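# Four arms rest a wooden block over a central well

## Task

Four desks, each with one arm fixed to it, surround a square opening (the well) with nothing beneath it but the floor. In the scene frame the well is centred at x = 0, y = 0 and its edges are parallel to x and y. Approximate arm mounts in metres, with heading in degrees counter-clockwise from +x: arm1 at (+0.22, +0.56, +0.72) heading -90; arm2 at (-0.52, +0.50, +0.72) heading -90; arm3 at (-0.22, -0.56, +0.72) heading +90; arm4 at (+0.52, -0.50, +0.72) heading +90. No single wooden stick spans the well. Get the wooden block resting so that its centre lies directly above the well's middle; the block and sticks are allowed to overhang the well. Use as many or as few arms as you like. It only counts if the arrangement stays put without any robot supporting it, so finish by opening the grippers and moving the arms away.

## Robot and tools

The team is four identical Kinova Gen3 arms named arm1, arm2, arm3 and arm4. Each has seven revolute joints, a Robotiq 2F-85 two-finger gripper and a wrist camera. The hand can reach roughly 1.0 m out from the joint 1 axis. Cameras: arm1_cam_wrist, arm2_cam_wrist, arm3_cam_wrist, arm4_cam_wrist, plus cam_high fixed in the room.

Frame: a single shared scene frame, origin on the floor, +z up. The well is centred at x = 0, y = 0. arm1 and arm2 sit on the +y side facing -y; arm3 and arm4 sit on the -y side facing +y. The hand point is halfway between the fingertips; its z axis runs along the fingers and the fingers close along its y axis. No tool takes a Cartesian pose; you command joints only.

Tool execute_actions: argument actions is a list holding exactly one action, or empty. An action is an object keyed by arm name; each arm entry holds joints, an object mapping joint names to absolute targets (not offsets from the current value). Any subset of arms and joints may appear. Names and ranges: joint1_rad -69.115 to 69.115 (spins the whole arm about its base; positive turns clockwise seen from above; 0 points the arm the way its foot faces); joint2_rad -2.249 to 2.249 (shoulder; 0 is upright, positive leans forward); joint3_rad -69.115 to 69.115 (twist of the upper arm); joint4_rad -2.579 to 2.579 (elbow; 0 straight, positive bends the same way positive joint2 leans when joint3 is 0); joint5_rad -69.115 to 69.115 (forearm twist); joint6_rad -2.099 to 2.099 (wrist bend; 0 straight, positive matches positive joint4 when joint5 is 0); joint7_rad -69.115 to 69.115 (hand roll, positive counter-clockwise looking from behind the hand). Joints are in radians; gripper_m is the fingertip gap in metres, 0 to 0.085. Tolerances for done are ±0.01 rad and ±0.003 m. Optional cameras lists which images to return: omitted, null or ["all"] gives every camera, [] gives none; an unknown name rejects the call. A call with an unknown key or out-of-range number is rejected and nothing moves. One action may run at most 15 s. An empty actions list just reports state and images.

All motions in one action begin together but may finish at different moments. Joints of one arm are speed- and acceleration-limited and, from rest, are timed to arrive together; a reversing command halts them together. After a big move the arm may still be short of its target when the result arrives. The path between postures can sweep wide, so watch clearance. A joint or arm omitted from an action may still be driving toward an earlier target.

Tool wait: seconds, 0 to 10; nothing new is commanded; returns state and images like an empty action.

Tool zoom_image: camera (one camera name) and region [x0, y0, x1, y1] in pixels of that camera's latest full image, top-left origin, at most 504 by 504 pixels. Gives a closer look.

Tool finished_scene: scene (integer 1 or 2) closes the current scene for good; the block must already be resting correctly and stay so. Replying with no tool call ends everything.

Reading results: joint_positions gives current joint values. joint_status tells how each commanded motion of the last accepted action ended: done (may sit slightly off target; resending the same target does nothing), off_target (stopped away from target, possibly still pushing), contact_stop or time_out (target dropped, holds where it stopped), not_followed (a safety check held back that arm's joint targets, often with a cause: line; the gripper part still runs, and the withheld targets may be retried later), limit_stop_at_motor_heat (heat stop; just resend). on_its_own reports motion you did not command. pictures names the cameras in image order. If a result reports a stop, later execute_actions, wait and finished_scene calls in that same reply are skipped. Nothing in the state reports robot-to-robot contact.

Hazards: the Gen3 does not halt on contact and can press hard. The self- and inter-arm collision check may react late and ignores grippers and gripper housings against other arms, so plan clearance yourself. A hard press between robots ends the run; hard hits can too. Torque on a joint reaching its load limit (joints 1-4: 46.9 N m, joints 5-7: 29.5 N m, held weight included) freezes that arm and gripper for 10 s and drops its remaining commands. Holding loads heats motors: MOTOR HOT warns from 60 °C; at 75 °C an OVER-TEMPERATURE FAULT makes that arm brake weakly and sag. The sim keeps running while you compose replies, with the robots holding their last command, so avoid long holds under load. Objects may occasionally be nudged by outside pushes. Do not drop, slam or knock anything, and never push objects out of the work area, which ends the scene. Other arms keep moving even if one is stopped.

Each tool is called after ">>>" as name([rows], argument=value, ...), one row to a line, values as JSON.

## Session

>>> execute_actions(actions=[])

Scene clock: 0.00 s.
Motor temperatures (°C, as the motors report them): arm1=[30 26 24 26 36 33 38] | arm2=[32 26 26 30 32 36 38] | arm3=[26 26 25 27 36 34 39] | arm4=[30 32 28 26 36 37 47]
arm1.joint_positions: joint1_rad=-0.481 joint2_rad=-0.387 joint3_rad=-0.058 joint4_rad=+1.466 joint5_rad=+0.003 joint6_rad=+1.965 joint7_rad=+1.724 gripper_m=+0.085
arm1.joint_status: not commanded
arm1.hand: x=+0.2740 y=+0.4224 z=+1.3399 quat_wxyz=(-0.032, -0.433, -0.900, +0.039) (m; scene frame)
arm2.joint_positions: joint1_rad=+0.245 joint2_rad=-0.353 joint3_rad=-0.106 joint4_rad=+1.510 joint5_rad=-0.061 joint6_rad=+1.955 joint7_rad=+1.767 gripper_m=+0.085
arm2.joint_status: not commanded
arm2.hand: x=-0.5367 y=+0.3441 z=+1.2781 quat_wxyz=(-0.014, -0.663, -0.749, -0.001) (m; scene frame)
arm3.joint_positions: joint1_rad=-0.238 joint2_rad=-0.386 joint3_rad=-0.119 joint4_rad=+1.470 joint5_rad=-0.014 joint6_rad=+2.011 joint7_rad=+1.313 gripper_m=+0.085
arm3.joint_status: not commanded
arm3.hand: x=-0.2561 y=-0.4322 z=+1.3043 quat_wxyz=(-0.024, +0.751, -0.659, -0.013) (m; scene frame)
arm4.joint_positions: joint1_rad=+0.267 joint2_rad=-0.365 joint3_rad=-0.058 joint4_rad=+1.465 joint5_rad=-0.081 joint6_rad=+2.013 joint7_rad=+1.110 gripper_m=+0.085
arm4.joint_status: not commanded
arm4.hand: x=+0.5450 y=-0.3559 z=+1.2683 quat_wxyz=(+0.015, +0.452, -0.892, -0.019) (m; scene frame)
pictures: arm1_cam_wrist, arm2_cam_wrist, arm3_cam_wrist, arm4_cam_wrist, cam_high
Images, in order (width x height): arm1_cam_wrist 504x504, arm2_cam_wrist 504x504, arm3_cam_wrist 504x504, arm4_cam_wrist 504x504, cam_high 504x504.

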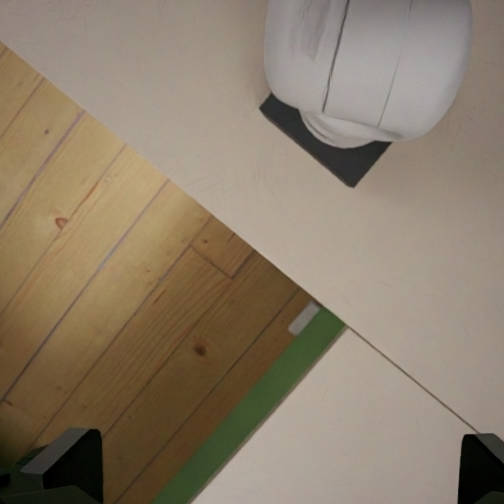

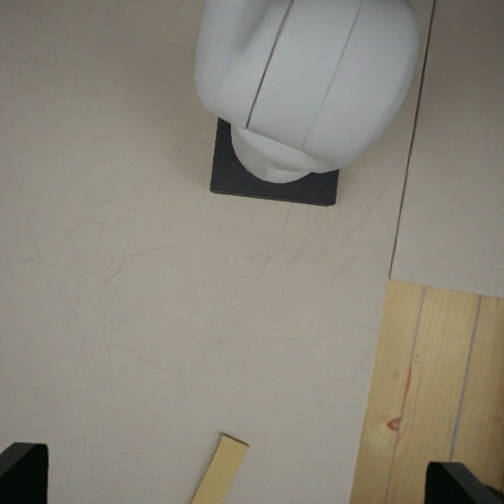

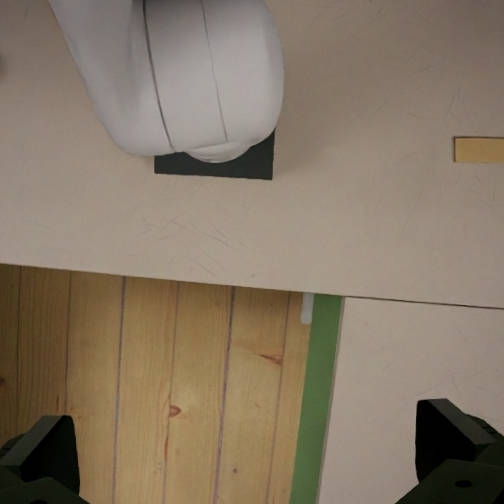

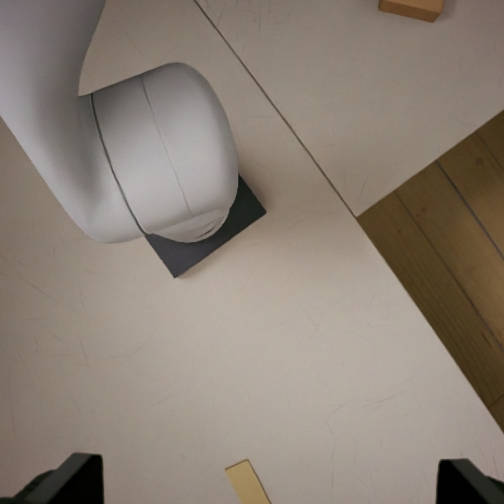

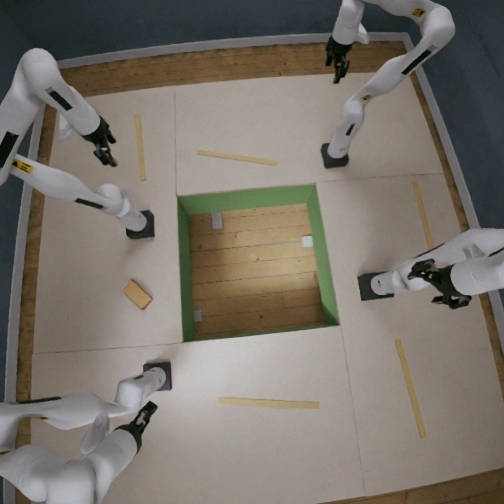

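>>> execute_actions([
  {"arm1":{"joints":{"joint1_rad":-1.843,"joint2_rad":0.919,"joint3_rad":0,"joint4_rad":1.7065,"joint5_rad":0,"joint6_rad":0.516,"joint7_rad":1.367}},"arm2":{"joints":{"joint1_rad":0.122,"joint2_rad":0.883,"joint3_rad":0,"joint4_rad":1.551,"joint5_rad":0,"joint6_rad":0.708,"joint7_rad":1.403}},"arm3":{"joints":{"joint1_rad":-1.635,"joint2_rad":0.856,"joint3_rad":0,"joint4_rad":1.706,"joint5_rad":0,"joint6_rad":0.58,"joint7_rad":1.56}},"arm4":{"joints":{"joint1_rad":0.262,"joint2_rad":0.797,"joint3_rad":0,"joint4_rad":1.6466,"joint5_rad":0,"joint6_rad":0.698,"joint7_rad":1.655}}},
])

Scene clock: 3.27 s.
Motor temperatures (°C, as the motors report them): arm1=[30 26 24 26 36 33 38] | arm2=[32 26 26 30 32 36 38] | arm3=[26 26 25 27 36 34 39] | arm4=[30 32 28 26 36 37 47]
arm1.joint_positions: joint1_rad=-1.843 joint2_rad=+0.919 joint3_rad=+0.000 joint4_rad=+1.707 joint5_rad=+0.000 joint6_rad=+0.516 joint7_rad=+1.367 gripper_m=+0.085
arm1.joint_status: all done
arm1.hand: x=+0.6968 y=+0.6605 z=+0.7801 quat_wxyz=(+0.001, +0.027, -1.000, +0.001) (m; scene frame)
arm2.joint_positions: joint1_rad=+0.122 joint2_rad=+0.883 joint3_rad=+0.000 joint4_rad=+1.551 joint5_rad=+0.000 joint6_rad=+0.708 joint7_rad=+1.403 gripper_m=+0.085
arm2.joint_status: all done
arm2.hand: x=-0.5843 y=-0.0260 z=+0.7803 quat_wxyz=(+0.004, -0.787, -0.616, -0.006) (m; scene frame)
arm3.joint_positions: joint1_rad=-1.635 joint2_rad=+0.856 joint3_rad=+0.000 joint4_rad=+1.706 joint5_rad=+0.000 joint6_rad=+0.580 joint7_rad=+1.560 gripper_m=+0.085
arm3.joint_status: all done
arm3.hand: x=-0.7070 y=-0.5828 z=+0.7806 quat_wxyz=(+0.000, +0.999, +0.043, +0.000) (m; scene frame)
arm4.joint_positions: joint1_rad=+0.262 joint2_rad=+0.797 joint3_rad=+0.000 joint4_rad=+1.647 joint5_rad=+0.000 joint6_rad=+0.698 joint7_rad=+1.655 gripper_m=+0.085
arm4.joint_status: all done
arm4.hand: x=+0.6723 y=-0.0196 z=+0.7797 quat_wxyz=(+0.005, +0.643, -0.766, +0.007) (m; scene frame)
pictures: arm1_cam_wrist, arm2_cam_wrist, arm3_cam_wrist, arm4_cam_wrist, cam_high
Images, in order (width x height): arm1_cam_wrist 504x504, arm2_cam_wrist 504x504, arm3_cam_wrist 504x504, arm4_cam_wrist 504x504, cam_high 504x504.

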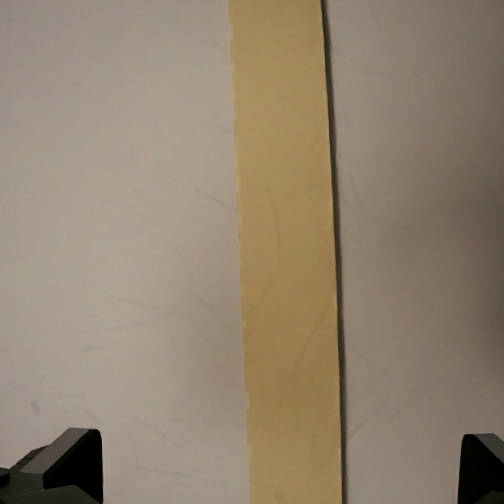

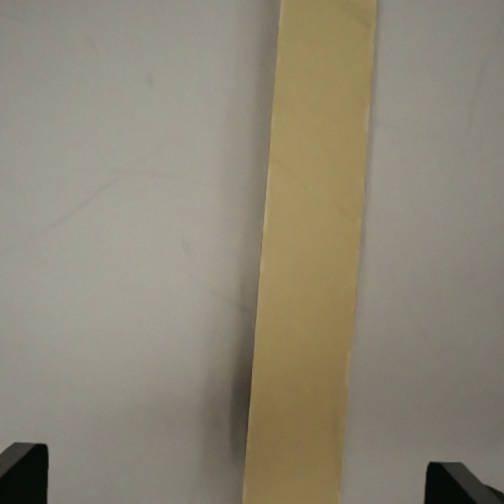

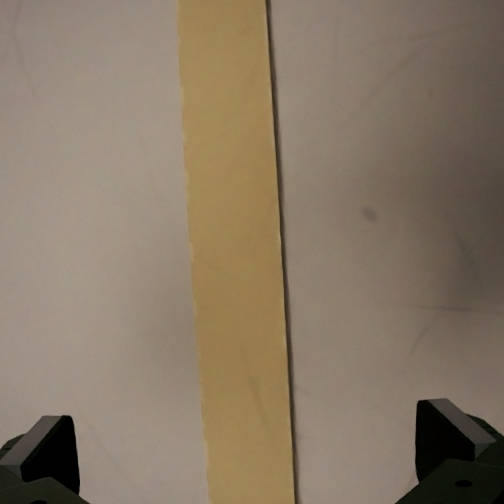

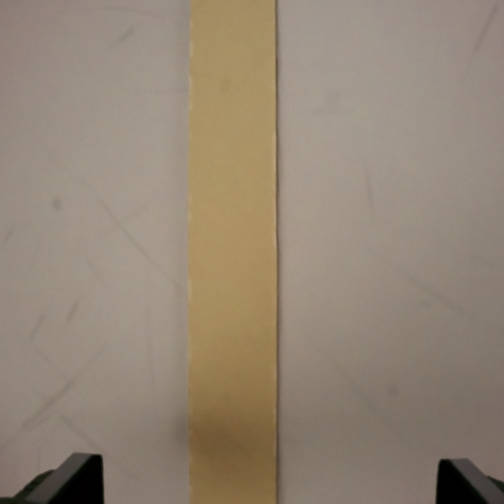

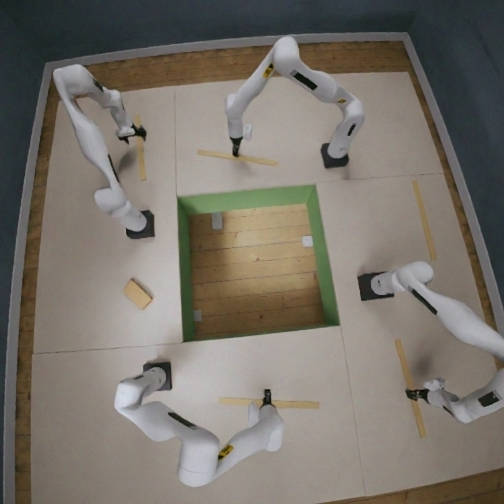

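>>> execute_actions([
  {"arm1":{"joints":{"joint1_rad":-1.855,"joint2_rad":1.009,"joint4_rad":1.6935,"joint6_rad":0.439,"joint7_rad":1.397}},"arm2":{"joints":{"joint1_rad":0.089,"joint2_rad":0.962,"joint4_rad":1.553,"joint6_rad":0.627,"joint7_rad":1.298}},"arm3":{"joints":{"joint2_rad":0.943,"joint4_rad":1.703,"joint6_rad":0.496,"joint7_rad":1.615}},"arm4":{"joints":{"joint1_rad":0.284,"joint2_rad":0.877,"joint4_rad":1.6566,"joint6_rad":0.608,"joint7_rad":1.677}}},
], cameras=[])

>>> execute_actions([
  {"arm1":{"joints":{"gripper_m":0.01}},"arm2":{"joints":{"gripper_m":0.01}},"arm3":{"joints":{"gripper_m":0.01}},"arm4":{"joints":{"gripper_m":0.01}}},
], cameras=[])

>>> execute_actions([
  {"arm1":{"joints":{"joint2_rad":0.75,"joint6_rad":0.7,"joint7_rad":2.715}},"arm2":{"joints":{"joint2_rad":0.7,"joint6_rad":0.89,"joint7_rad":3.27}},"arm3":{"joints":{"joint2_rad":0.68,"joint6_rad":0.76,"joint7_rad":2.74}},"arm4":{"joints":{"joint2_rad":0.62,"joint6_rad":0.865,"joint7_rad":3.29}}},
], cameras=["cam_high"])

>>> execute_actions([
  {"arm2":{"joints":{"joint1_rad":-1.185,"joint2_rad":0.838,"joint4_rad":1.592,"joint5_rad":0.2755,"joint6_rad":0.6685}},"arm4":{"joints":{"joint1_rad":-1.227,"joint2_rad":0.794,"joint4_rad":1.582,"joint5_rad":0.258,"joint6_rad":0.7213}},"arm1":{"joints":{"joint1_rad":-0.9}},"arm3":{"joints":{"joint1_rad":-0.85}}},
], cameras=[])

>>> execute_actions([
  {"arm1":{"joints":{"joint1_rad":-0.223,"joint2_rad":0.936,"joint4_rad":1.568,"joint5_rad":0.277,"joint6_rad":0.694}},"arm3":{"joints":{"joint1_rad":-0.174,"joint2_rad":0.878,"joint4_rad":1.565,"joint5_rad":0.259,"joint6_rad":0.753}}},
])

>>> zoom_image(camera="cam_high", region=[200, 200, 310, 310])

Scene clock: 5.00 s.
Motor temperatures (°C, as the motors report them): arm1=[30 26 24 26 36 33 38] | arm2=[32 26 26 30 32 36 38] | arm3=[26 26 25 27 36 34 39] | arm4=[30 32 28 26 36 37 47]
arm1.joint_positions: joint1_rad=-1.855 joint2_rad=+1.009 joint3_rad=+0.000 joint4_rad=+1.694 joint5_rad=+0.000 joint6_rad=+0.439 joint7_rad=+1.397 gripper_m=+0.085
arm1.joint_status: all done
arm1.hand: x=+0.6955 y=+0.6662 z=+0.7379 quat_wxyz=(+0.001, +0.048, -0.999, +0.001) (m; scene frame)
arm2.joint_positions: joint1_rad=+0.089 joint2_rad=+0.962 joint3_rad=+0.000 joint4_rad=+1.553 joint5_rad=+0.000 joint6_rad=+0.627 joint7_rad=+1.298 gripper_m=+0.085
arm2.joint_status: all done
arm2.hand: x=-0.5667 y=-0.0273 z=+0.7382 quat_wxyz=(+0.004, -0.809, -0.588, -0.006) (m; scene frame)
arm3.joint_positions: joint1_rad=-1.635 joint2_rad=+0.943 joint3_rad=+0.000 joint4_rad=+1.703 joint5_rad=+0.000 joint6_rad=+0.496 joint7_rad=+1.615 gripper_m=+0.085
arm3.joint_status: all done
arm3.hand: x=-0.7071 y=-0.5829 z=+0.7384 quat_wxyz=(+0.000, +0.997, +0.071, +0.000) (m; scene frame)
arm4.joint_positions: joint1_rad=+0.284 joint2_rad=+0.877 joint3_rad=+0.000 joint4_rad=+1.657 joint5_rad=+0.000 joint6_rad=+0.608 joint7_rad=+1.677 gripper_m=+0.085
arm4.joint_status: all done
arm4.hand: x=+0.6829 y=-0.0237 z=+0.7377 quat_wxyz=(+0.005, +0.643, -0.766, +0.007) (m; scene frame)
pictures: none
No camera images: the call's "cameras" was empty. Leave "cameras" out to get every camera's image.

Scene clock: 6.03 s.
Motor temperatures (°C, as the motors report them): arm1=[30 26 24 26 36 33 38] | arm2=[32 26 26 30 32 36 38] | arm3=[26 26 25 27 36 34 39] | arm4=[30 32 28 26 36 37 47]
arm1.joint_positions: joint1_rad=-1.855 joint2_rad=+1.008 joint3_rad=+0.000 joint4_rad=+1.693 joint5_rad=+0.000 joint6_rad=+0.439 joint7_rad=+1.397 gripper_m=+0.024
arm1.joint_status: gripper_m off_target (ended at +0.024, target +0.010)
arm1.hand: x=+0.6958 y=+0.6662 z=+0.7385 quat_wxyz=(+0.001, +0.048, -0.999, +0.001) (m; scene frame)
arm2.joint_positions: joint1_rad=+0.089 joint2_rad=+0.957 joint3_rad=+0.000 joint4_rad=+1.552 joint5_rad=+0.000 joint6_rad=+0.627 joint7_rad=+1.298 gripper_m=+0.024
arm2.joint_status: gripper_m off_target (ended at +0.024, target +0.010)
arm2.hand: x=-0.5663 y=-0.0296 z=+0.7409 quat_wxyz=(+0.001, -0.809, -0.588, -0.004) (m; scene frame)
arm3.joint_positions: joint1_rad=-1.635 joint2_rad=+0.942 joint3_rad=+0.000 joint4_rad=+1.703 joint5_rad=+0.000 joint6_rad=+0.496 joint7_rad=+1.615 gripper_m=+0.023
arm3.joint_status: gripper_m off_target (ended at +0.023, target +0.010)
arm3.hand: x=-0.7075 y=-0.5829 z=+0.7390 quat_wxyz=(+0.000, +0.997, +0.071, -0.001) (m; scene frame)
arm4.joint_positions: joint1_rad=+0.283 joint2_rad=+0.870 joint3_rad=-0.001 joint4_rad=+1.655 joint5_rad=-0.001 joint6_rad=+0.609 joint7_rad=+1.677 gripper_m=+0.024
arm4.joint_status: gripper_m off_target (ended at +0.024, target +0.010)
arm4.hand: x=+0.6822 y=-0.0207 z=+0.7412 quat_wxyz=(+0.002, +0.644, -0.765, +0.004) (m; scene frame)
pictures: none
No camera images: the call's "cameras" was empty. Leave "cameras" out to get every camera's image.

Scene clock: 8.33 s.
Motor temperatures (°C, as the motors report them): arm1=[30 26 24 26 36 33 38] | arm2=[32 26 26 30 32 36 38] | arm3=[26 26 25 27 36 34 39] | arm4=[30 32 28 26 36 37 47]
arm1.joint_positions: joint1_rad=-1.855 joint2_rad=+0.750 joint3_rad=+0.000 joint4_rad=+1.694 joint5_rad=+0.000 joint6_rad=+0.700 joint7_rad=+2.715 gripper_m=+0.024
arm1.joint_status: all done
arm1.hand: x=+0.6942 y=+0.6660 z=+0.8651 quat_wxyz=(+0.003, +0.649, -0.760, -0.001) (m; scene frame)
arm2.joint_positions: joint1_rad=+0.089 joint2_rad=+0.700 joint3_rad=+0.000 joint4_rad=+1.553 joint5_rad=+0.000 joint6_rad=+0.890 joint7_rad=+3.270 gripper_m=+0.024
arm2.joint_status: all done
arm2.hand: x=-0.5668 y=-0.0141 z=+0.8757 quat_wxyz=(-0.003, +0.043, -0.999, -0.007) (m; scene frame)
arm3.joint_positions: joint1_rad=-1.635 joint2_rad=+0.680 joint3_rad=+0.000 joint4_rad=+1.703 joint5_rad=+0.000 joint6_rad=+0.760 joint7_rad=+2.740 gripper_m=+0.023
arm3.joint_status: all done
arm3.hand: x=-0.6973 y=-0.5819 z=+0.8665 quat_wxyz=(+0.000, +0.806, +0.592, +0.000) (m; scene frame)
arm4.joint_positions: joint1_rad=+0.284 joint2_rad=+0.620 joint3_rad=+0.000 joint4_rad=+1.657 joint5_rad=+0.000 joint6_rad=+0.865 joint7_rad=+3.290 gripper_m=+0.024
arm4.joint_status: all done
arm4.hand: x=+0.6773 y=-0.0403 z=+0.8652 quat_wxyz=(+0.009, +0.998, -0.066, +0.002) (m; scene frame)
pictures: cam_high
Images, in order (width x height): cam_high 504x504.

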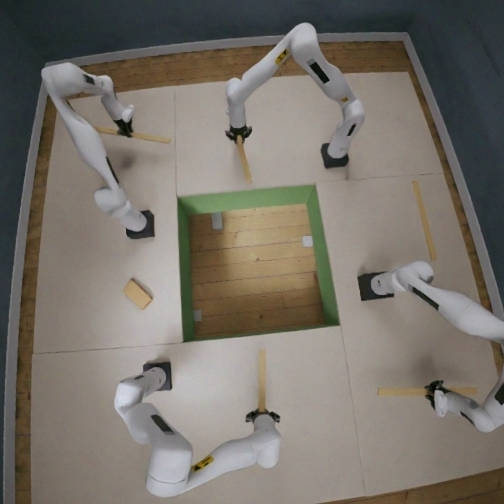

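Scene clock: 11.20 s.
Motor temperatures (°C, as the motors report them): arm1=[30 26 24 26 36 33 38] | arm2=[32 26 26 30 32 36 38] | arm3=[26 26 25 27 36 34 39] | arm4=[30 32 28 26 36 37 47]
arm1.joint_positions: joint1_rad=-0.900 joint2_rad=+0.750 joint3_rad=+0.000 joint4_rad=+1.694 joint5_rad=+0.000 joint6_rad=+0.700 joint7_rad=+2.715 gripper_m=+0.024
arm1.joint_status: all done
arm1.hand: x=+0.5792 y=+0.2318 z=+0.8664 quat_wxyz=(+0.002, +0.227, -0.974, +0.000) (m; scene frame)
arm2.joint_positions: joint1_rad=-1.185 joint2_rad=+0.838 joint3_rad=+0.000 joint4_rad=+1.592 joint5_rad=+0.275 joint6_rad=+0.669 joint7_rad=+3.270 gripper_m=+0.024
arm2.joint_status: all done
arm2.hand: x=-0.0394 y=+0.2485 z=+0.8065 quat_wxyz=(+0.057, +0.705, -0.704, +0.061) (m; scene frame)
arm3.joint_positions: joint1_rad=-0.850 joint2_rad=+0.680 joint3_rad=+0.000 joint4_rad=+1.703 joint5_rad=+0.000 joint6_rad=+0.760 joint7_rad=+2.740 gripper_m=+0.023
arm3.joint_status: all done
arm3.hand: x=-0.5722 y=-0.2360 z=+0.8663 quat_wxyz=(+0.001, +0.971, +0.238, +0.000) (m; scene frame)
arm4.joint_positions: joint1_rad=-1.227 joint2_rad=+0.794 joint3_rad=+0.000 joint4_rad=+1.582 joint5_rad=+0.258 joint6_rad=+0.721 joint7_rad=+3.290 gripper_m=+0.024
arm4.joint_status: all done
arm4.hand: x=+0.0399 y=-0.2476 z=+0.8022 quat_wxyz=(-0.057, +0.705, +0.704, +0.058) (m; scene frame)
pictures: none
No camera images: the call's "cameras" was empty. Leave "cameras" out to get every camera's image.

Scene clock: 13.27 s.
Motor temperatures (°C, as the motors report them): arm1=[30 26 24 26 36 33 38] | arm2=[32 26 26 30 32 36 38] | arm3=[26 26 25 27 36 34 39] | arm4=[30 32 28 26 36 37 47]
arm1.joint_positions: joint1_rad=-0.223 joint2_rad=+0.936 joint3_rad=+0.000 joint4_rad=+1.568 joint5_rad=+0.277 joint6_rad=+0.694 joint7_rad=+2.715 gripper_m=+0.024
arm1.joint_status: all done
arm1.hand: x=+0.2458 y=+0.0403 z=+0.8027 quat_wxyz=(+0.091, +0.000, -0.996, +0.001) (m; scene frame)
arm2.joint_positions: joint1_rad=-1.185 joint2_rad=+0.838 joint3_rad=+0.000 joint4_rad=+1.592 joint5_rad=+0.275 joint6_rad=+0.669 joint7_rad=+3.270 gripper_m=+0.024
arm2.joint_status: not commanded
arm2.hand: x=-0.0394 y=+0.2485 z=+0.8065 quat_wxyz=(+0.057, +0.705, -0.704, +0.061) (m; scene frame)
arm3.joint_positions: joint1_rad=-0.174 joint2_rad=+0.878 joint3_rad=+0.000 joint4_rad=+1.565 joint5_rad=+0.259 joint6_rad=+0.753 joint7_rad=+2.740 gripper_m=+0.023
arm3.joint_status: all done
arm3.hand: x=-0.2452 y=-0.0404 z=+0.8000 quat_wxyz=(+0.000, +0.996, +0.000, +0.089) (m; scene frame)
arm4.joint_positions: joint1_rad=-1.227 joint2_rad=+0.794 joint3_rad=+0.000 joint4_rad=+1.582 joint5_rad=+0.258 joint6_rad=+0.721 joint7_rad=+3.290 gripper_m=+0.024
arm4.joint_status: not commanded
arm4.hand: x=+0.0398 y=-0.2476 z=+0.8022 quat_wxyz=(-0.057, +0.705, +0.705, +0.058) (m; scene frame)
pictures: arm1_cam_wrist, arm2_cam_wrist, arm3_cam_wrist, arm4_cam_wrist, cam_high
Images, in order (width x height): arm1_cam_wrist 504x504, arm2_cam_wrist 504x504, arm3_cam_wrist 504x504, arm4_cam_wrist 504x504, cam_high 504x504.

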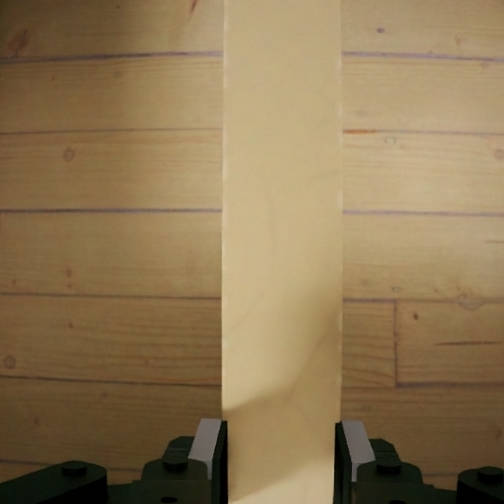

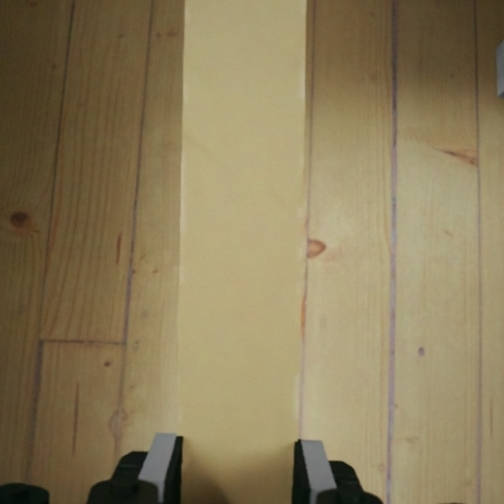

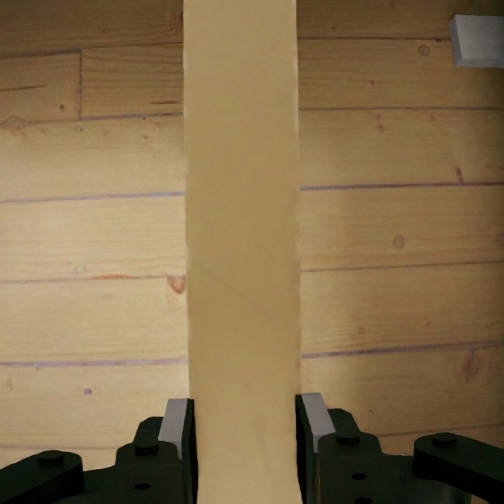

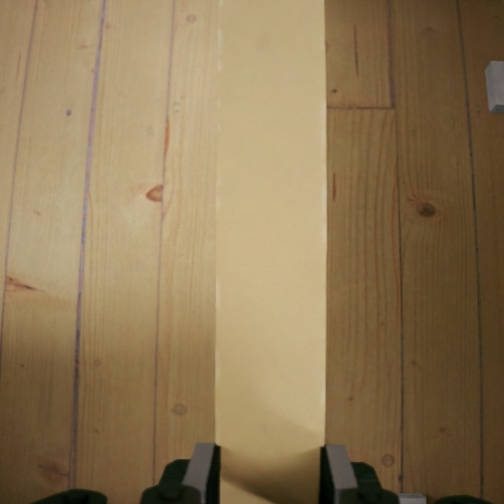

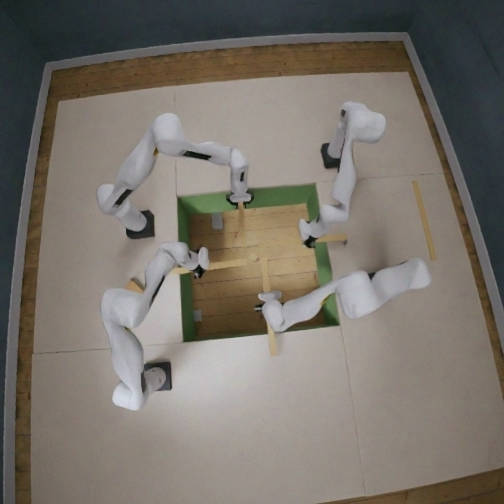

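Region (200, 200, 310, 310) of cam_high's 504x504 image, scaled by 4.582, with more detail than that image has.

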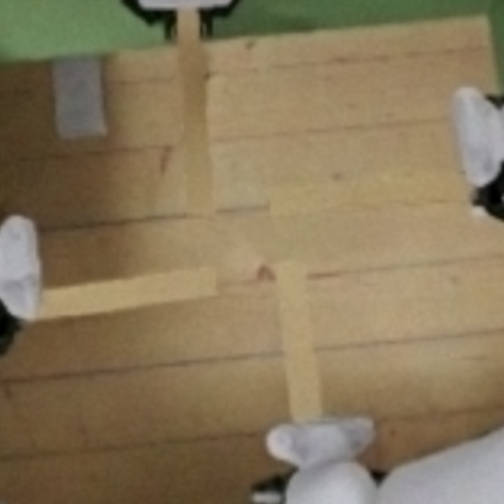

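>>> execute_actions([
  {"arm2":{"joints":{"joint1_rad":-1.133,"joint2_rad":0.878,"joint4_rad":1.545,"joint5_rad":0.356,"joint6_rad":0.657,"joint7_rad":3.262}},"arm4":{"joints":{"joint1_rad":-1.168,"joint2_rad":0.827,"joint4_rad":1.526,"joint5_rad":0.328,"joint6_rad":0.722,"joint7_rad":3.304}},"arm1":{"joints":{"joint1_rad":-0.17,"joint2_rad":0.9486,"joint4_rad":1.591,"joint5_rad":0.358,"joint6_rad":0.667,"joint7_rad":2.695}},"arm3":{"joints":{"joint1_rad":-0.103,"joint2_rad":0.877,"joint4_rad":1.591,"joint5_rad":0.331,"joint6_rad":0.73,"joint7_rad":2.75}}},
], cameras=[])

>>> execute_actions([
  {"arm2":{"joints":{"joint1_rad":-1.082,"joint2_rad":0.899,"joint4_rad":1.4953,"joint5_rad":0.344,"joint6_rad":0.674,"joint7_rad":3.324}},"arm4":{"joints":{"joint1_rad":-1.117,"joint2_rad":0.848,"joint4_rad":1.476,"joint5_rad":0.3167,"joint6_rad":0.739,"joint7_rad":3.366}},"arm1":{"joints":{"joint1_rad":-0.1117,"joint5_rad":0.3638,"joint6_rad":0.656,"joint7_rad":2.75}},"arm3":{"joints":{"joint1_rad":-0.045,"joint5_rad":0.336,"joint6_rad":0.7194,"joint7_rad":2.805}}},
])

>>> zoom_image(camera="cam_high", region=[220, 220, 290, 290])

Scene clock: 15.07 s.
Motor temperatures (°C, as the motors report them): arm1=[30 26 24 26 36 33 38] | arm2=[32 26 26 30 32 36 38] | arm3=[26 26 25 27 36 34 39] | arm4=[30 32 28 26 36 37 47]
arm1.joint_positions: joint1_rad=-0.170 joint2_rad=+0.949 joint3_rad=+0.000 joint4_rad=+1.591 joint5_rad=+0.358 joint6_rad=+0.667 joint7_rad=+2.695 gripper_m=+0.024
arm1.joint_status: all done
arm1.hand: x=+0.2046 y=+0.0421 z=+0.7946 quat_wxyz=(+0.112, -0.001, -0.994, +0.002) (m; scene frame)
arm2.joint_positions: joint1_rad=-1.133 joint2_rad=+0.878 joint3_rad=+0.000 joint4_rad=+1.545 joint5_rad=+0.356 joint6_rad=+0.657 joint7_rad=+3.262 gripper_m=+0.024
arm2.joint_status: all done
arm2.hand: x=-0.0381 y=+0.2029 z=+0.7980 quat_wxyz=(+0.076, +0.705, -0.701, +0.080) (m; scene frame)
arm3.joint_positions: joint1_rad=-0.103 joint2_rad=+0.877 joint3_rad=+0.000 joint4_rad=+1.591 joint5_rad=+0.331 joint6_rad=+0.730 joint7_rad=+2.750 gripper_m=+0.023
arm3.joint_status: all done
arm3.hand: x=-0.1950 y=-0.0415 z=+0.7978 quat_wxyz=(+0.000, +0.994, -0.001, +0.109) (m; scene frame)
arm4.joint_positions: joint1_rad=-1.168 joint2_rad=+0.827 joint3_rad=+0.000 joint4_rad=+1.526 joint5_rad=+0.328 joint6_rad=+0.722 joint7_rad=+3.304 gripper_m=+0.024
arm4.joint_status: all done
arm4.hand: x=+0.0383 y=-0.1976 z=+0.7998 quat_wxyz=(-0.076, +0.702, +0.704, +0.077) (m; scene frame)
pictures: none
No camera images: the call's "cameras" was empty. Leave "cameras" out to get every camera's image.

Scene clock: 15.93 s.
Motor temperatures (°C, as the motors report them): arm1=[30 26 24 26 36 33 38] | arm2=[32 26 26 30 32 36 38] | arm3=[26 26 25 27 36 34 39] | arm4=[30 32 28 26 36 37 47]
arm1.joint_positions: joint1_rad=-0.112 joint2_rad=+0.949 joint3_rad=+0.000 joint4_rad=+1.591 joint5_rad=+0.364 joint6_rad=+0.656 joint7_rad=+2.750 gripper_m=+0.024
arm1.joint_status: all done
arm1.hand: x=+0.1747 y=+0.0401 z=+0.7946 quat_wxyz=(+0.111, +0.000, -0.994, +0.001) (m; scene frame)
arm2.joint_positions: joint1_rad=-1.082 joint2_rad=+0.899 joint3_rad=+0.000 joint4_rad=+1.496 joint5_rad=+0.344 joint6_rad=+0.674 joint7_rad=+3.324 gripper_m=+0.024
arm2.joint_status: all done
arm2.hand: x=-0.0397 y=+0.1729 z=+0.7969 quat_wxyz=(+0.077, +0.704, -0.702, +0.080) (m; scene frame)
arm3.joint_positions: joint1_rad=-0.045 joint2_rad=+0.877 joint3_rad=+0.000 joint4_rad=+1.591 joint5_rad=+0.336 joint6_rad=+0.719 joint7_rad=+2.805 gripper_m=+0.023
arm3.joint_status: all done
arm3.hand: x=-0.1650 y=-0.0402 z=+0.7977 quat_wxyz=(+0.000, +0.994, +0.000, +0.109) (m; scene frame)
arm4.joint_positions: joint1_rad=-1.117 joint2_rad=+0.848 joint3_rad=+0.000 joint4_rad=+1.476 joint5_rad=+0.317 joint6_rad=+0.739 joint7_rad=+3.366 gripper_m=+0.024
arm4.joint_status: all done
arm4.hand: x=+0.0400 y=-0.1677 z=+0.7994 quat_wxyz=(-0.076, +0.702, +0.704, +0.078) (m; scene frame)
pictures: arm1_cam_wrist, arm2_cam_wrist, arm3_cam_wrist, arm4_cam_wrist, cam_high
Images, in order (width x height): arm1_cam_wrist 504x504, arm2_cam_wrist 504x504, arm3_cam_wrist 504x504, arm4_cam_wrist 504x504, cam_high 504x504.

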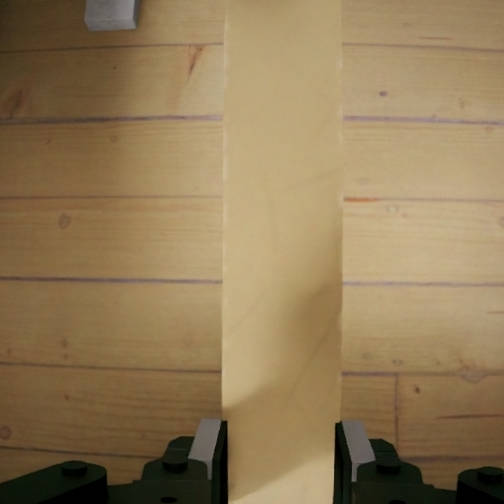

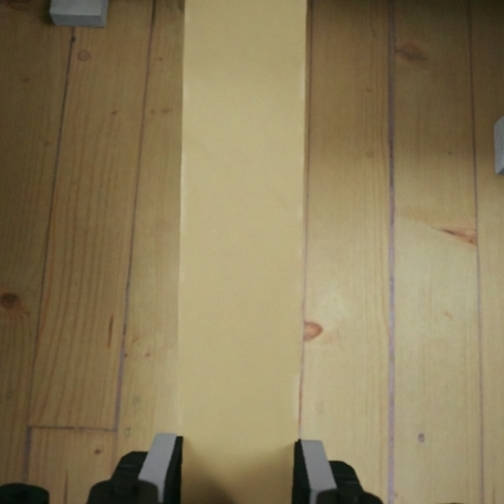

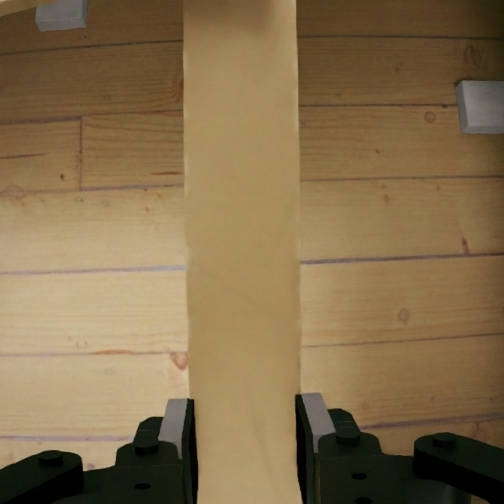

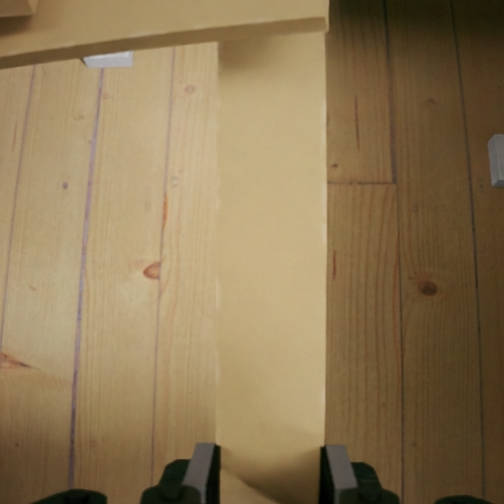

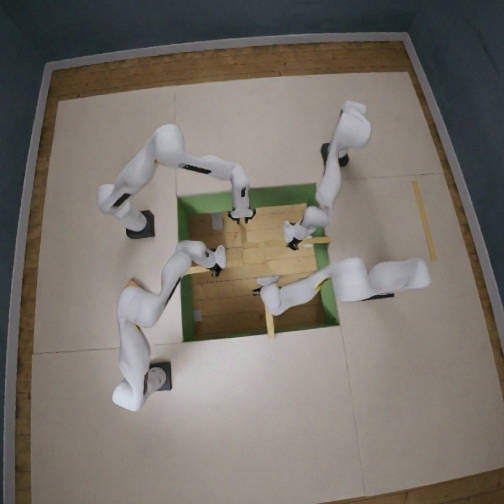

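Region (220, 220, 290, 290) of cam_high's 504x504 image, scaled by 7.200, with more detail than that image has.

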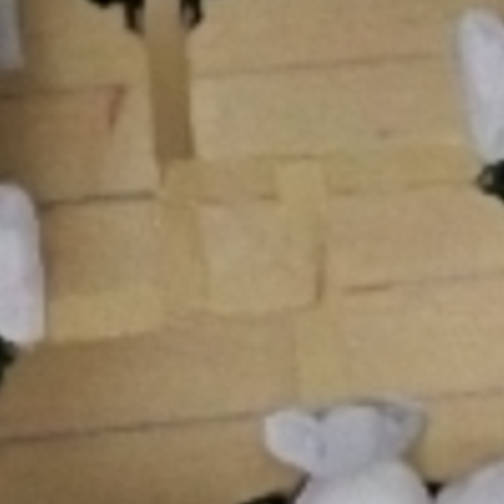

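>>> execute_actions([
  {"arm2":{"joints":{"joint2_rad":0.939,"joint4_rad":1.499,"joint6_rad":0.633,"joint7_rad":3.314}},"arm4":{"joints":{"joint2_rad":0.888,"joint4_rad":1.485,"joint6_rad":0.693,"joint7_rad":3.356}},"arm1":{"joints":{"joint2_rad":0.989,"joint4_rad":1.587,"joint6_rad":0.622,"joint7_rad":2.742}},"arm3":{"joints":{"joint1_rad":-0.056,"joint2_rad":0.919,"joint6_rad":0.682,"joint7_rad":2.786}}},
])

>>> zoom_image(camera="cam_high", region=[165, 170, 355, 360])

Scene clock: 17.03 s.
Motor temperatures (°C, as the motors report them): arm1=[30 26 24 26 36 33 38] | arm2=[32 26 26 30 32 36 38] | arm3=[26 26 25 27 36 34 39] | arm4=[30 32 28 26 36 37 47]
arm1.joint_positions: joint1_rad=-0.111 joint2_rad=+0.990 joint3_rad=+0.000 joint4_rad=+1.587 joint5_rad=+0.363 joint6_rad=+0.622 joint7_rad=+2.742 gripper_m=+0.024
arm1.joint_status: all done
arm1.hand: x=+0.1773 y=+0.0415 z=+0.7733 quat_wxyz=(+0.106, +0.000, -0.994, -0.001) (m; scene frame)
arm2.joint_positions: joint1_rad=-1.082 joint2_rad=+0.936 joint3_rad=+0.000 joint4_rad=+1.499 joint5_rad=+0.344 joint6_rad=+0.634 joint7_rad=+3.314 gripper_m=+0.024
arm2.joint_status: all done
arm2.hand: x=-0.0385 y=+0.1757 z=+0.7755 quat_wxyz=(+0.072, +0.703, -0.703, +0.078) (m; scene frame)
arm3.joint_positions: joint1_rad=-0.055 joint2_rad=+0.920 joint3_rad=+0.000 joint4_rad=+1.592 joint5_rad=+0.336 joint6_rad=+0.682 joint7_rad=+2.786 gripper_m=+0.023
arm3.joint_status: all done
arm3.hand: x=-0.1732 y=-0.0414 z=+0.7749 quat_wxyz=(+0.003, +0.995, +0.000, +0.105) (m; scene frame)
arm4.joint_positions: joint1_rad=-1.116 joint2_rad=+0.885 joint3_rad=+0.001 joint4_rad=+1.484 joint5_rad=+0.317 joint6_rad=+0.693 joint7_rad=+3.356 gripper_m=+0.024
arm4.joint_status: all done
arm4.hand: x=+0.0388 y=-0.1703 z=+0.7769 quat_wxyz=(-0.074, +0.703, +0.703, +0.073) (m; scene frame)
pictures: arm1_cam_wrist, arm2_cam_wrist, arm3_cam_wrist, arm4_cam_wrist, cam_high
Images, in order (width x height): arm1_cam_wrist 504x504, arm2_cam_wrist 504x504, arm3_cam_wrist 504x504, arm4_cam_wrist 504x504, cam_high 504x504.

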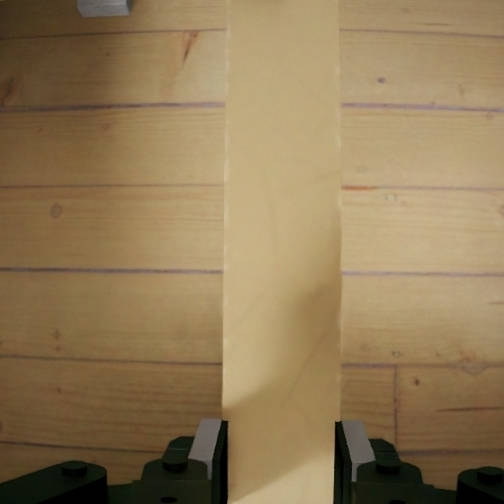

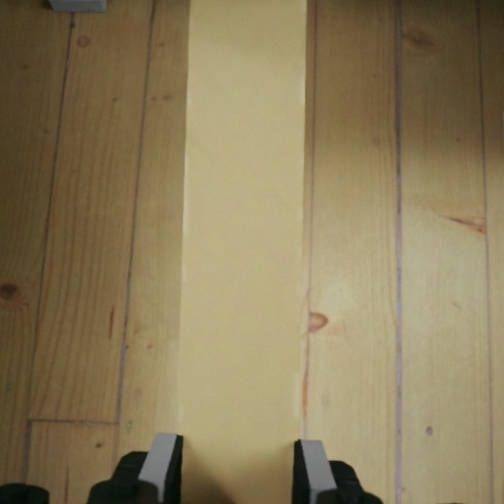

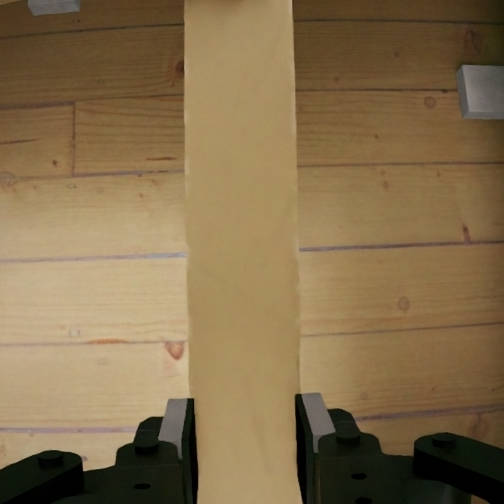

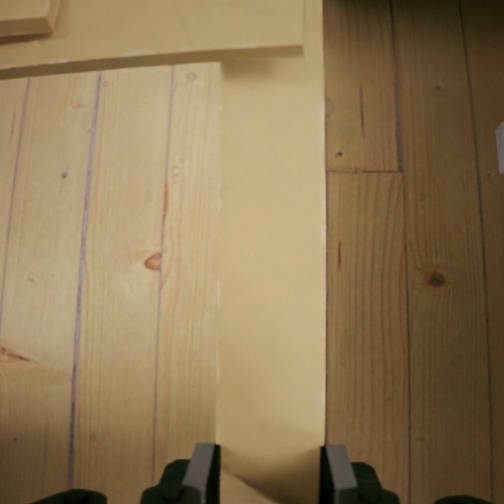

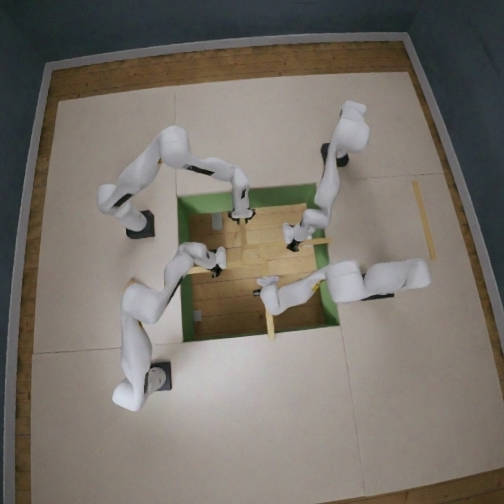

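Region (165, 170, 355, 360) of cam_high's 504x504 image, scaled by 2.653, with more detail than that image has.

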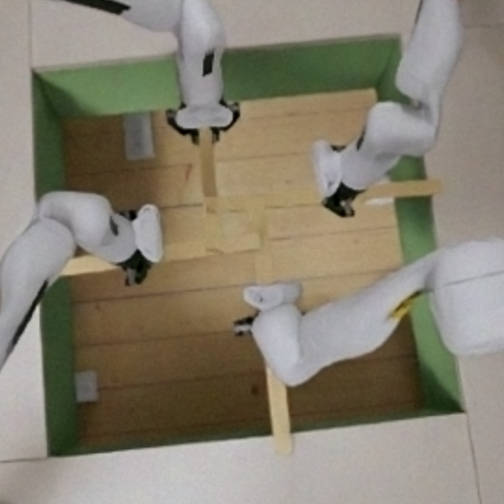

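>>> execute_actions([
  {"arm1":{"joints":{"gripper_m":0.06}},"arm2":{"joints":{"gripper_m":0.06}},"arm3":{"joints":{"gripper_m":0.06}},"arm4":{"joints":{"gripper_m":0.06}}},
], cameras=[])

>>> execute_actions([
  {"arm1":{"joints":{"joint2_rad":0.85,"joint6_rad":0.76,"joint5_rad":0.3}},"arm2":{"joints":{"joint2_rad":0.8,"joint6_rad":0.77,"joint5_rad":0.29}},"arm3":{"joints":{"joint2_rad":0.78,"joint6_rad":0.82,"joint5_rad":0.28}},"arm4":{"joints":{"joint2_rad":0.75,"joint6_rad":0.82,"joint5_rad":0.27}}},
], cameras=[])

>>> execute_actions([
  {"arm1":{"joints":{"joint1_rad":-1.0,"joint2_rad":0.1,"joint6_rad":1.4}},"arm2":{"joints":{"joint1_rad":-1.6,"joint2_rad":0.0,"joint6_rad":1.6}},"arm3":{"joints":{"joint1_rad":-0.9,"joint2_rad":0.1,"joint6_rad":1.4}},"arm4":{"joints":{"joint1_rad":-1.836,"joint2_rad":0.477,"joint4_rad":1.964,"joint5_rad":0,"joint6_rad":0.70,"joint7_rad":2.05,"gripper_m":0.085}}},
], cameras=["cam_high","arm4_cam_wrist"])

Scene clock: 18.37 s.
Motor temperatures (°C, as the motors report them): arm1=[30 26 24 26 36 33 38] | arm2=[32 26 26 30 32 36 38] | arm3=[26 26 25 27 36 34 39] | arm4=[30 32 28 26 36 37 47]
arm1.joint_positions: joint1_rad=-0.112 joint2_rad=+0.989 joint3_rad=+0.000 joint4_rad=+1.587 joint5_rad=+0.364 joint6_rad=+0.622 joint7_rad=+2.742 gripper_m=+0.060
arm1.joint_status: all done
arm1.hand: x=+0.1775 y=+0.0411 z=+0.7738 quat_wxyz=(+0.106, +0.000, -0.994, -0.001) (m; scene frame)
arm2.joint_positions: joint1_rad=-1.082 joint2_rad=+0.939 joint3_rad=+0.000 joint4_rad=+1.499 joint5_rad=+0.344 joint6_rad=+0.633 joint7_rad=+3.314 gripper_m=+0.060
arm2.joint_status: all done
arm2.hand: x=-0.0389 y=+0.1766 z=+0.7739 quat_wxyz=(+0.072, +0.704, -0.703, +0.077) (m; scene frame)
arm3.joint_positions: joint1_rad=-0.056 joint2_rad=+0.919 joint3_rad=+0.000 joint4_rad=+1.591 joint5_rad=+0.336 joint6_rad=+0.682 joint7_rad=+2.786 gripper_m=+0.060
arm3.joint_status: all done
arm3.hand: x=-0.1735 y=-0.0407 z=+0.7755 quat_wxyz=(+0.002, +0.995, +0.000, +0.105) (m; scene frame)
arm4.joint_positions: joint1_rad=-1.117 joint2_rad=+0.888 joint3_rad=+0.000 joint4_rad=+1.485 joint5_rad=+0.317 joint6_rad=+0.693 joint7_rad=+3.356 gripper_m=+0.060
arm4.joint_status: all done
arm4.hand: x=+0.0393 y=-0.1713 z=+0.7751 quat_wxyz=(-0.073, +0.703, +0.704, +0.073) (m; scene frame)
pictures: none
No camera images: the call's "cameras" was empty. Leave "cameras" out to get every camera's image.

Scene clock: 19.50 s.
Motor temperatures (°C, as the motors report them): arm1=[30 26 24 26 36 33 38] | arm2=[32 26 26 30 32 36 38] | arm3=[26 26 25 27 36 34 39] | arm4=[30 32 28 26 36 37 47]
arm1.joint_positions: joint1_rad=-0.112 joint2_rad=+0.850 joint3_rad=+0.000 joint4_rad=+1.587 joint5_rad=+0.300 joint6_rad=+0.760 joint7_rad=+2.742 gripper_m=+0.060
arm1.joint_status: all done
arm1.hand: x=+0.1786 y=+0.0441 z=+0.8460 quat_wxyz=(+0.105, -0.039, -0.994, -0.001) (m; scene frame)
arm2.joint_positions: joint1_rad=-1.082 joint2_rad=+0.800 joint3_rad=+0.000 joint4_rad=+1.499 joint5_rad=+0.290 joint6_rad=+0.770 joint7_rad=+3.314 gripper_m=+0.060
arm2.joint_status: all done
arm2.hand: x=-0.0465 y=+0.1792 z=+0.8488 quat_wxyz=(+0.070, +0.679, -0.727, +0.077) (m; scene frame)
arm3.joint_positions: joint1_rad=-0.056 joint2_rad=+0.780 joint3_rad=+0.000 joint4_rad=+1.591 joint5_rad=+0.280 joint6_rad=+0.820 joint7_rad=+2.786 gripper_m=+0.060
arm3.joint_status: all done
arm3.hand: x=-0.1746 y=-0.0483 z=+0.8472 quat_wxyz=(+0.002, +0.994, -0.035, +0.102) (m; scene frame)
arm4.joint_positions: joint1_rad=-1.117 joint2_rad=+0.750 joint3_rad=+0.000 joint4_rad=+1.485 joint5_rad=+0.270 joint6_rad=+0.820 joint7_rad=+3.356 gripper_m=+0.060
arm4.joint_status: all done
arm4.hand: x=+0.0469 y=-0.1752 z=+0.8496 quat_wxyz=(-0.077, +0.724, +0.682, +0.068) (m; scene frame)
pictures: none
No camera images: the call's "cameras" was empty. Leave "cameras" out to get every camera's image.

Scene clock: 21.83 s.
Motor temperatures (°C, as the motors report them): arm1=[30 26 24 26 36 33 38] | arm2=[32 26 26 30 32 36 38] | arm3=[26 26 25 27 36 34 39] | arm4=[30 32 28 26 36 37 47]
arm1.joint_positions: joint1_rad=-1.000 joint2_rad=+0.100 joint3_rad=+0.000 joint4_rad=+1.587 joint5_rad=+0.300 joint6_rad=+1.400 joint7_rad=+2.742 gripper_m=+0.060
arm1.joint_status: all done
arm1.hand: x=+0.4649 y=+0.2585 z=+1.1962 quat_wxyz=(+0.098, +0.306, -0.940, +0.116) (m; scene frame)
arm2.joint_positions: joint1_rad=-1.600 joint2_rad=+0.000 joint3_rad=+0.000 joint4_rad=+1.499 joint5_rad=+0.290 joint6_rad=+1.600 joint7_rad=+3.314 gripper_m=+0.060
arm2.joint_status: all done
arm2.hand: x=-0.1885 y=+0.4060 z=+1.2161 quat_wxyz=(+0.086, +0.777, -0.614, +0.111) (m; scene frame)
arm3.joint_positions: joint1_rad=-0.900 joint2_rad=+0.100 joint3_rad=+0.000 joint4_rad=+1.591 joint5_rad=+0.280 joint6_rad=+1.400 joint7_rad=+2.786 gripper_m=+0.060
arm3.joint_status: all done
arm3.hand: x=-0.4496 y=-0.2508 z=+1.1607 quat_wxyz=(-0.103, +0.943, +0.301, +0.095) (m; scene frame)
arm4.joint_positions: joint1_rad=-1.836 joint2_rad=+0.477 joint3_rad=+0.000 joint4_rad=+1.964 joint5_rad=+0.000 joint6_rad=+0.700 joint7_rad=+2.050 gripper_m=+0.085
arm4.joint_status: all done
arm4.hand: x=+0.1314 y=-0.5796 z=+0.8683 quat_wxyz=(+0.008, +0.931, +0.366, -0.002) (m; scene frame)
pictures: arm4_cam_wrist, cam_high
Images, in order (width x height): arm4_cam_wrist 504x504, cam_high 504x504.

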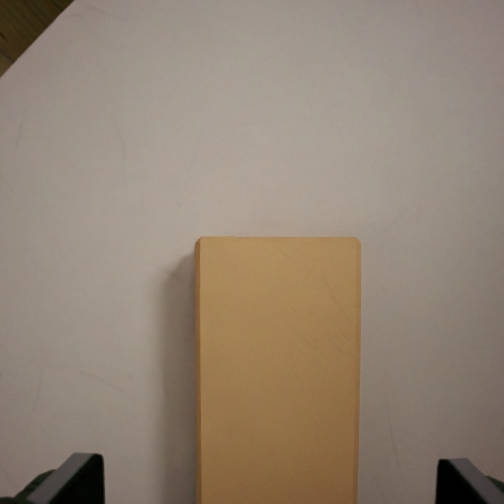

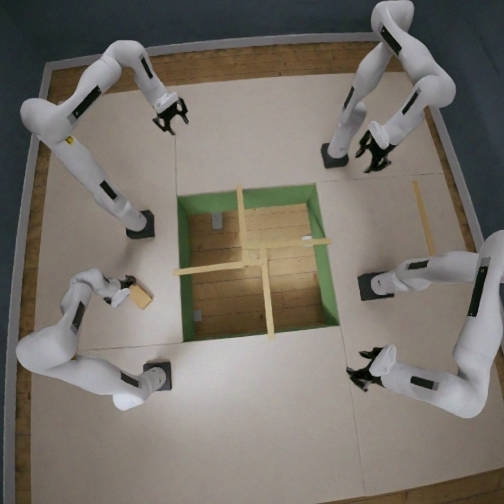

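>>> execute_actions([
  {"arm4":{"joints":{"joint1_rad":-1.848,"joint7_rad":2.04,"joint2_rad":0.7245,"joint4_rad":2.035,"joint6_rad":0.382}}},
], cameras=["arm4_cam_wrist"])

>>> execute_actions([
  {"arm4":{"joints":{"gripper_m":0.04}}},
], cameras=["arm4_cam_wrist"])

>>> execute_actions([
  {"arm4":{"joints":{"joint2_rad":0.42,"joint6_rad":0.686}}},
], cameras=[])

Scene clock: 23.47 s.
Motor temperatures (°C, as the motors report them): arm1=[30 26 24 26 36 33 38] | arm2=[32 26 26 30 32 36 38] | arm3=[26 26 25 27 36 34 39] | arm4=[30 32 28 26 36 37 47]
arm1.joint_positions: joint1_rad=-1.000 joint2_rad=+0.100 joint3_rad=+0.000 joint4_rad=+1.587 joint5_rad=+0.300 joint6_rad=+1.400 joint7_rad=+2.742 gripper_m=+0.060
arm1.joint_status: not commanded
arm1.hand: x=+0.4649 y=+0.2585 z=+1.1962 quat_wxyz=(+0.098, +0.306, -0.940, +0.116) (m; scene frame)
arm2.joint_positions: joint1_rad=-1.600 joint2_rad=+0.000 joint3_rad=+0.000 joint4_rad=+1.499 joint5_rad=+0.290 joint6_rad=+1.600 joint7_rad=+3.314 gripper_m=+0.060
arm2.joint_status: not commanded
arm2.hand: x=-0.1885 y=+0.4060 z=+1.2161 quat_wxyz=(+0.086, +0.777, -0.614, +0.111) (m; scene frame)
arm3.joint_positions: joint1_rad=-0.900 joint2_rad=+0.100 joint3_rad=+0.000 joint4_rad=+1.591 joint5_rad=+0.280 joint6_rad=+1.400 joint7_rad=+2.786 gripper_m=+0.060
arm3.joint_status: not commanded
arm3.hand: x=-0.4497 y=-0.2508 z=+1.1607 quat_wxyz=(-0.103, +0.943, +0.301, +0.095) (m; scene frame)
arm4.joint_positions: joint1_rad=-1.848 joint2_rad=+0.724 joint3_rad=+0.000 joint4_rad=+2.035 joint5_rad=+0.000 joint6_rad=+0.382 joint7_rad=+2.040 gripper_m=+0.085
arm4.joint_status: all done
arm4.hand: x=+0.1325 y=-0.5861 z=+0.7584 quat_wxyz=(+0.008, +0.930, +0.366, -0.002) (m; scene frame)
pictures: arm4_cam_wrist
Images, in order (width x height): arm4_cam_wrist 504x504.

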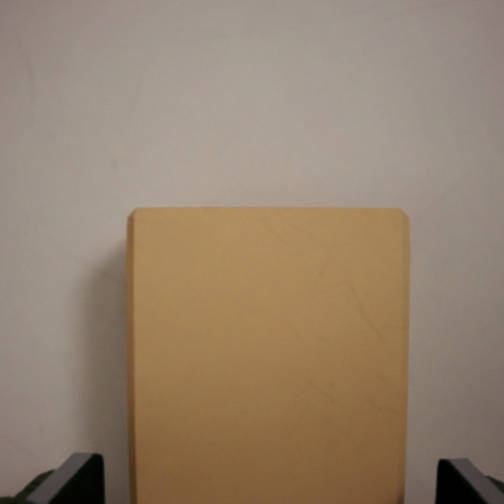

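Scene clock: 24.30 s.
Motor temperatures (°C, as the motors report them): arm1=[30 26 24 26 36 33 38] | arm2=[32 26 26 30 32 36 38] | arm3=[26 26 25 27 36 34 39] | arm4=[30 32 28 26 36 37 47]
arm1.joint_positions: joint1_rad=-1.000 joint2_rad=+0.100 joint3_rad=+0.000 joint4_rad=+1.587 joint5_rad=+0.300 joint6_rad=+1.400 joint7_rad=+2.742 gripper_m=+0.060
arm1.joint_status: not commanded
arm1.hand: x=+0.4649 y=+0.2585 z=+1.1962 quat_wxyz=(+0.098, +0.306, -0.940, +0.116) (m; scene frame)
arm2.joint_positions: joint1_rad=-1.600 joint2_rad=+0.000 joint3_rad=+0.000 joint4_rad=+1.499 joint5_rad=+0.290 joint6_rad=+1.600 joint7_rad=+3.314 gripper_m=+0.060
arm2.joint_status: not commanded
arm2.hand: x=-0.1885 y=+0.4060 z=+1.2161 quat_wxyz=(+0.086, +0.777, -0.614, +0.111) (m; scene frame)
arm3.joint_positions: joint1_rad=-0.900 joint2_rad=+0.100 joint3_rad=+0.000 joint4_rad=+1.591 joint5_rad=+0.280 joint6_rad=+1.400 joint7_rad=+2.786 gripper_m=+0.060
arm3.joint_status: not commanded
arm3.hand: x=-0.4497 y=-0.2508 z=+1.1607 quat_wxyz=(-0.103, +0.943, +0.301, +0.095) (m; scene frame)
arm4.joint_positions: joint1_rad=-1.848 joint2_rad=+0.721 joint3_rad=+0.000 joint4_rad=+2.036 joint5_rad=+0.000 joint6_rad=+0.384 joint7_rad=+2.040 gripper_m=+0.065
arm4.joint_status: gripper_m off_target (ended at +0.065, target +0.040)
arm4.hand: x=+0.1323 y=-0.5861 z=+0.7599 quat_wxyz=(+0.008, +0.930, +0.366, -0.003) (m; scene frame)
pictures: arm4_cam_wrist
Images, in order (width x height): arm4_cam_wrist 504x504.

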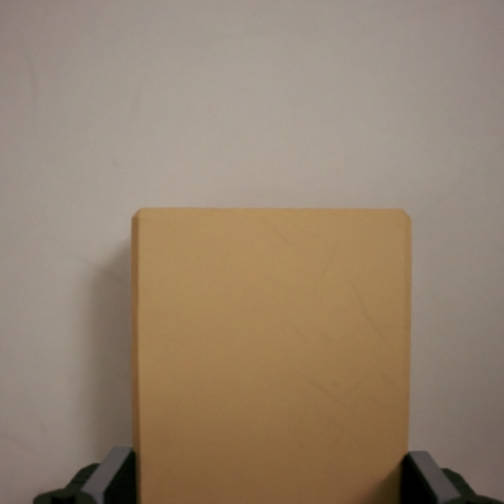

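Scene clock: 25.83 s.
Motor temperatures (°C, as the motors report them): arm1=[30 26 24 26 36 33 38] | arm2=[32 26 26 30 32 36 38] | arm3=[26 26 25 27 36 34 39] | arm4=[30 32 28 26 36 37 47]
arm1.joint_positions: joint1_rad=-1.000 joint2_rad=+0.100 joint3_rad=+0.000 joint4_rad=+1.587 joint5_rad=+0.300 joint6_rad=+1.400 joint7_rad=+2.742 gripper_m=+0.060
arm1.joint_status: not commanded
arm1.hand: x=+0.4649 y=+0.2585 z=+1.1962 quat_wxyz=(+0.098, +0.306, -0.940, +0.116) (m; scene frame)
arm2.joint_positions: joint1_rad=-1.600 joint2_rad=+0.000 joint3_rad=+0.000 joint4_rad=+1.499 joint5_rad=+0.290 joint6_rad=+1.600 joint7_rad=+3.314 gripper_m=+0.060
arm2.joint_status: not commanded
arm2.hand: x=-0.1885 y=+0.4060 z=+1.2161 quat_wxyz=(+0.086, +0.777, -0.614, +0.111) (m; scene frame)
arm3.joint_positions: joint1_rad=-0.900 joint2_rad=+0.100 joint3_rad=+0.000 joint4_rad=+1.591 joint5_rad=+0.280 joint6_rad=+1.400 joint7_rad=+2.786 gripper_m=+0.060
arm3.joint_status: not commanded
arm3.hand: x=-0.4497 y=-0.2508 z=+1.1607 quat_wxyz=(-0.103, +0.943, +0.301, +0.095) (m; scene frame)
arm4.joint_positions: joint1_rad=-1.848 joint2_rad=+0.421 joint3_rad=+0.000 joint4_rad=+2.036 joint5_rad=+0.000 joint6_rad=+0.686 joint7_rad=+2.040 gripper_m=+0.065
arm4.joint_status: all done
arm4.hand: x=+0.1570 y=-0.5770 z=+0.8753 quat_wxyz=(+0.008, +0.930, +0.366, -0.001) (m; scene frame)
pictures: none
No camera images: the call's "cameras" was empty. Leave "cameras" out to get every camera's image.


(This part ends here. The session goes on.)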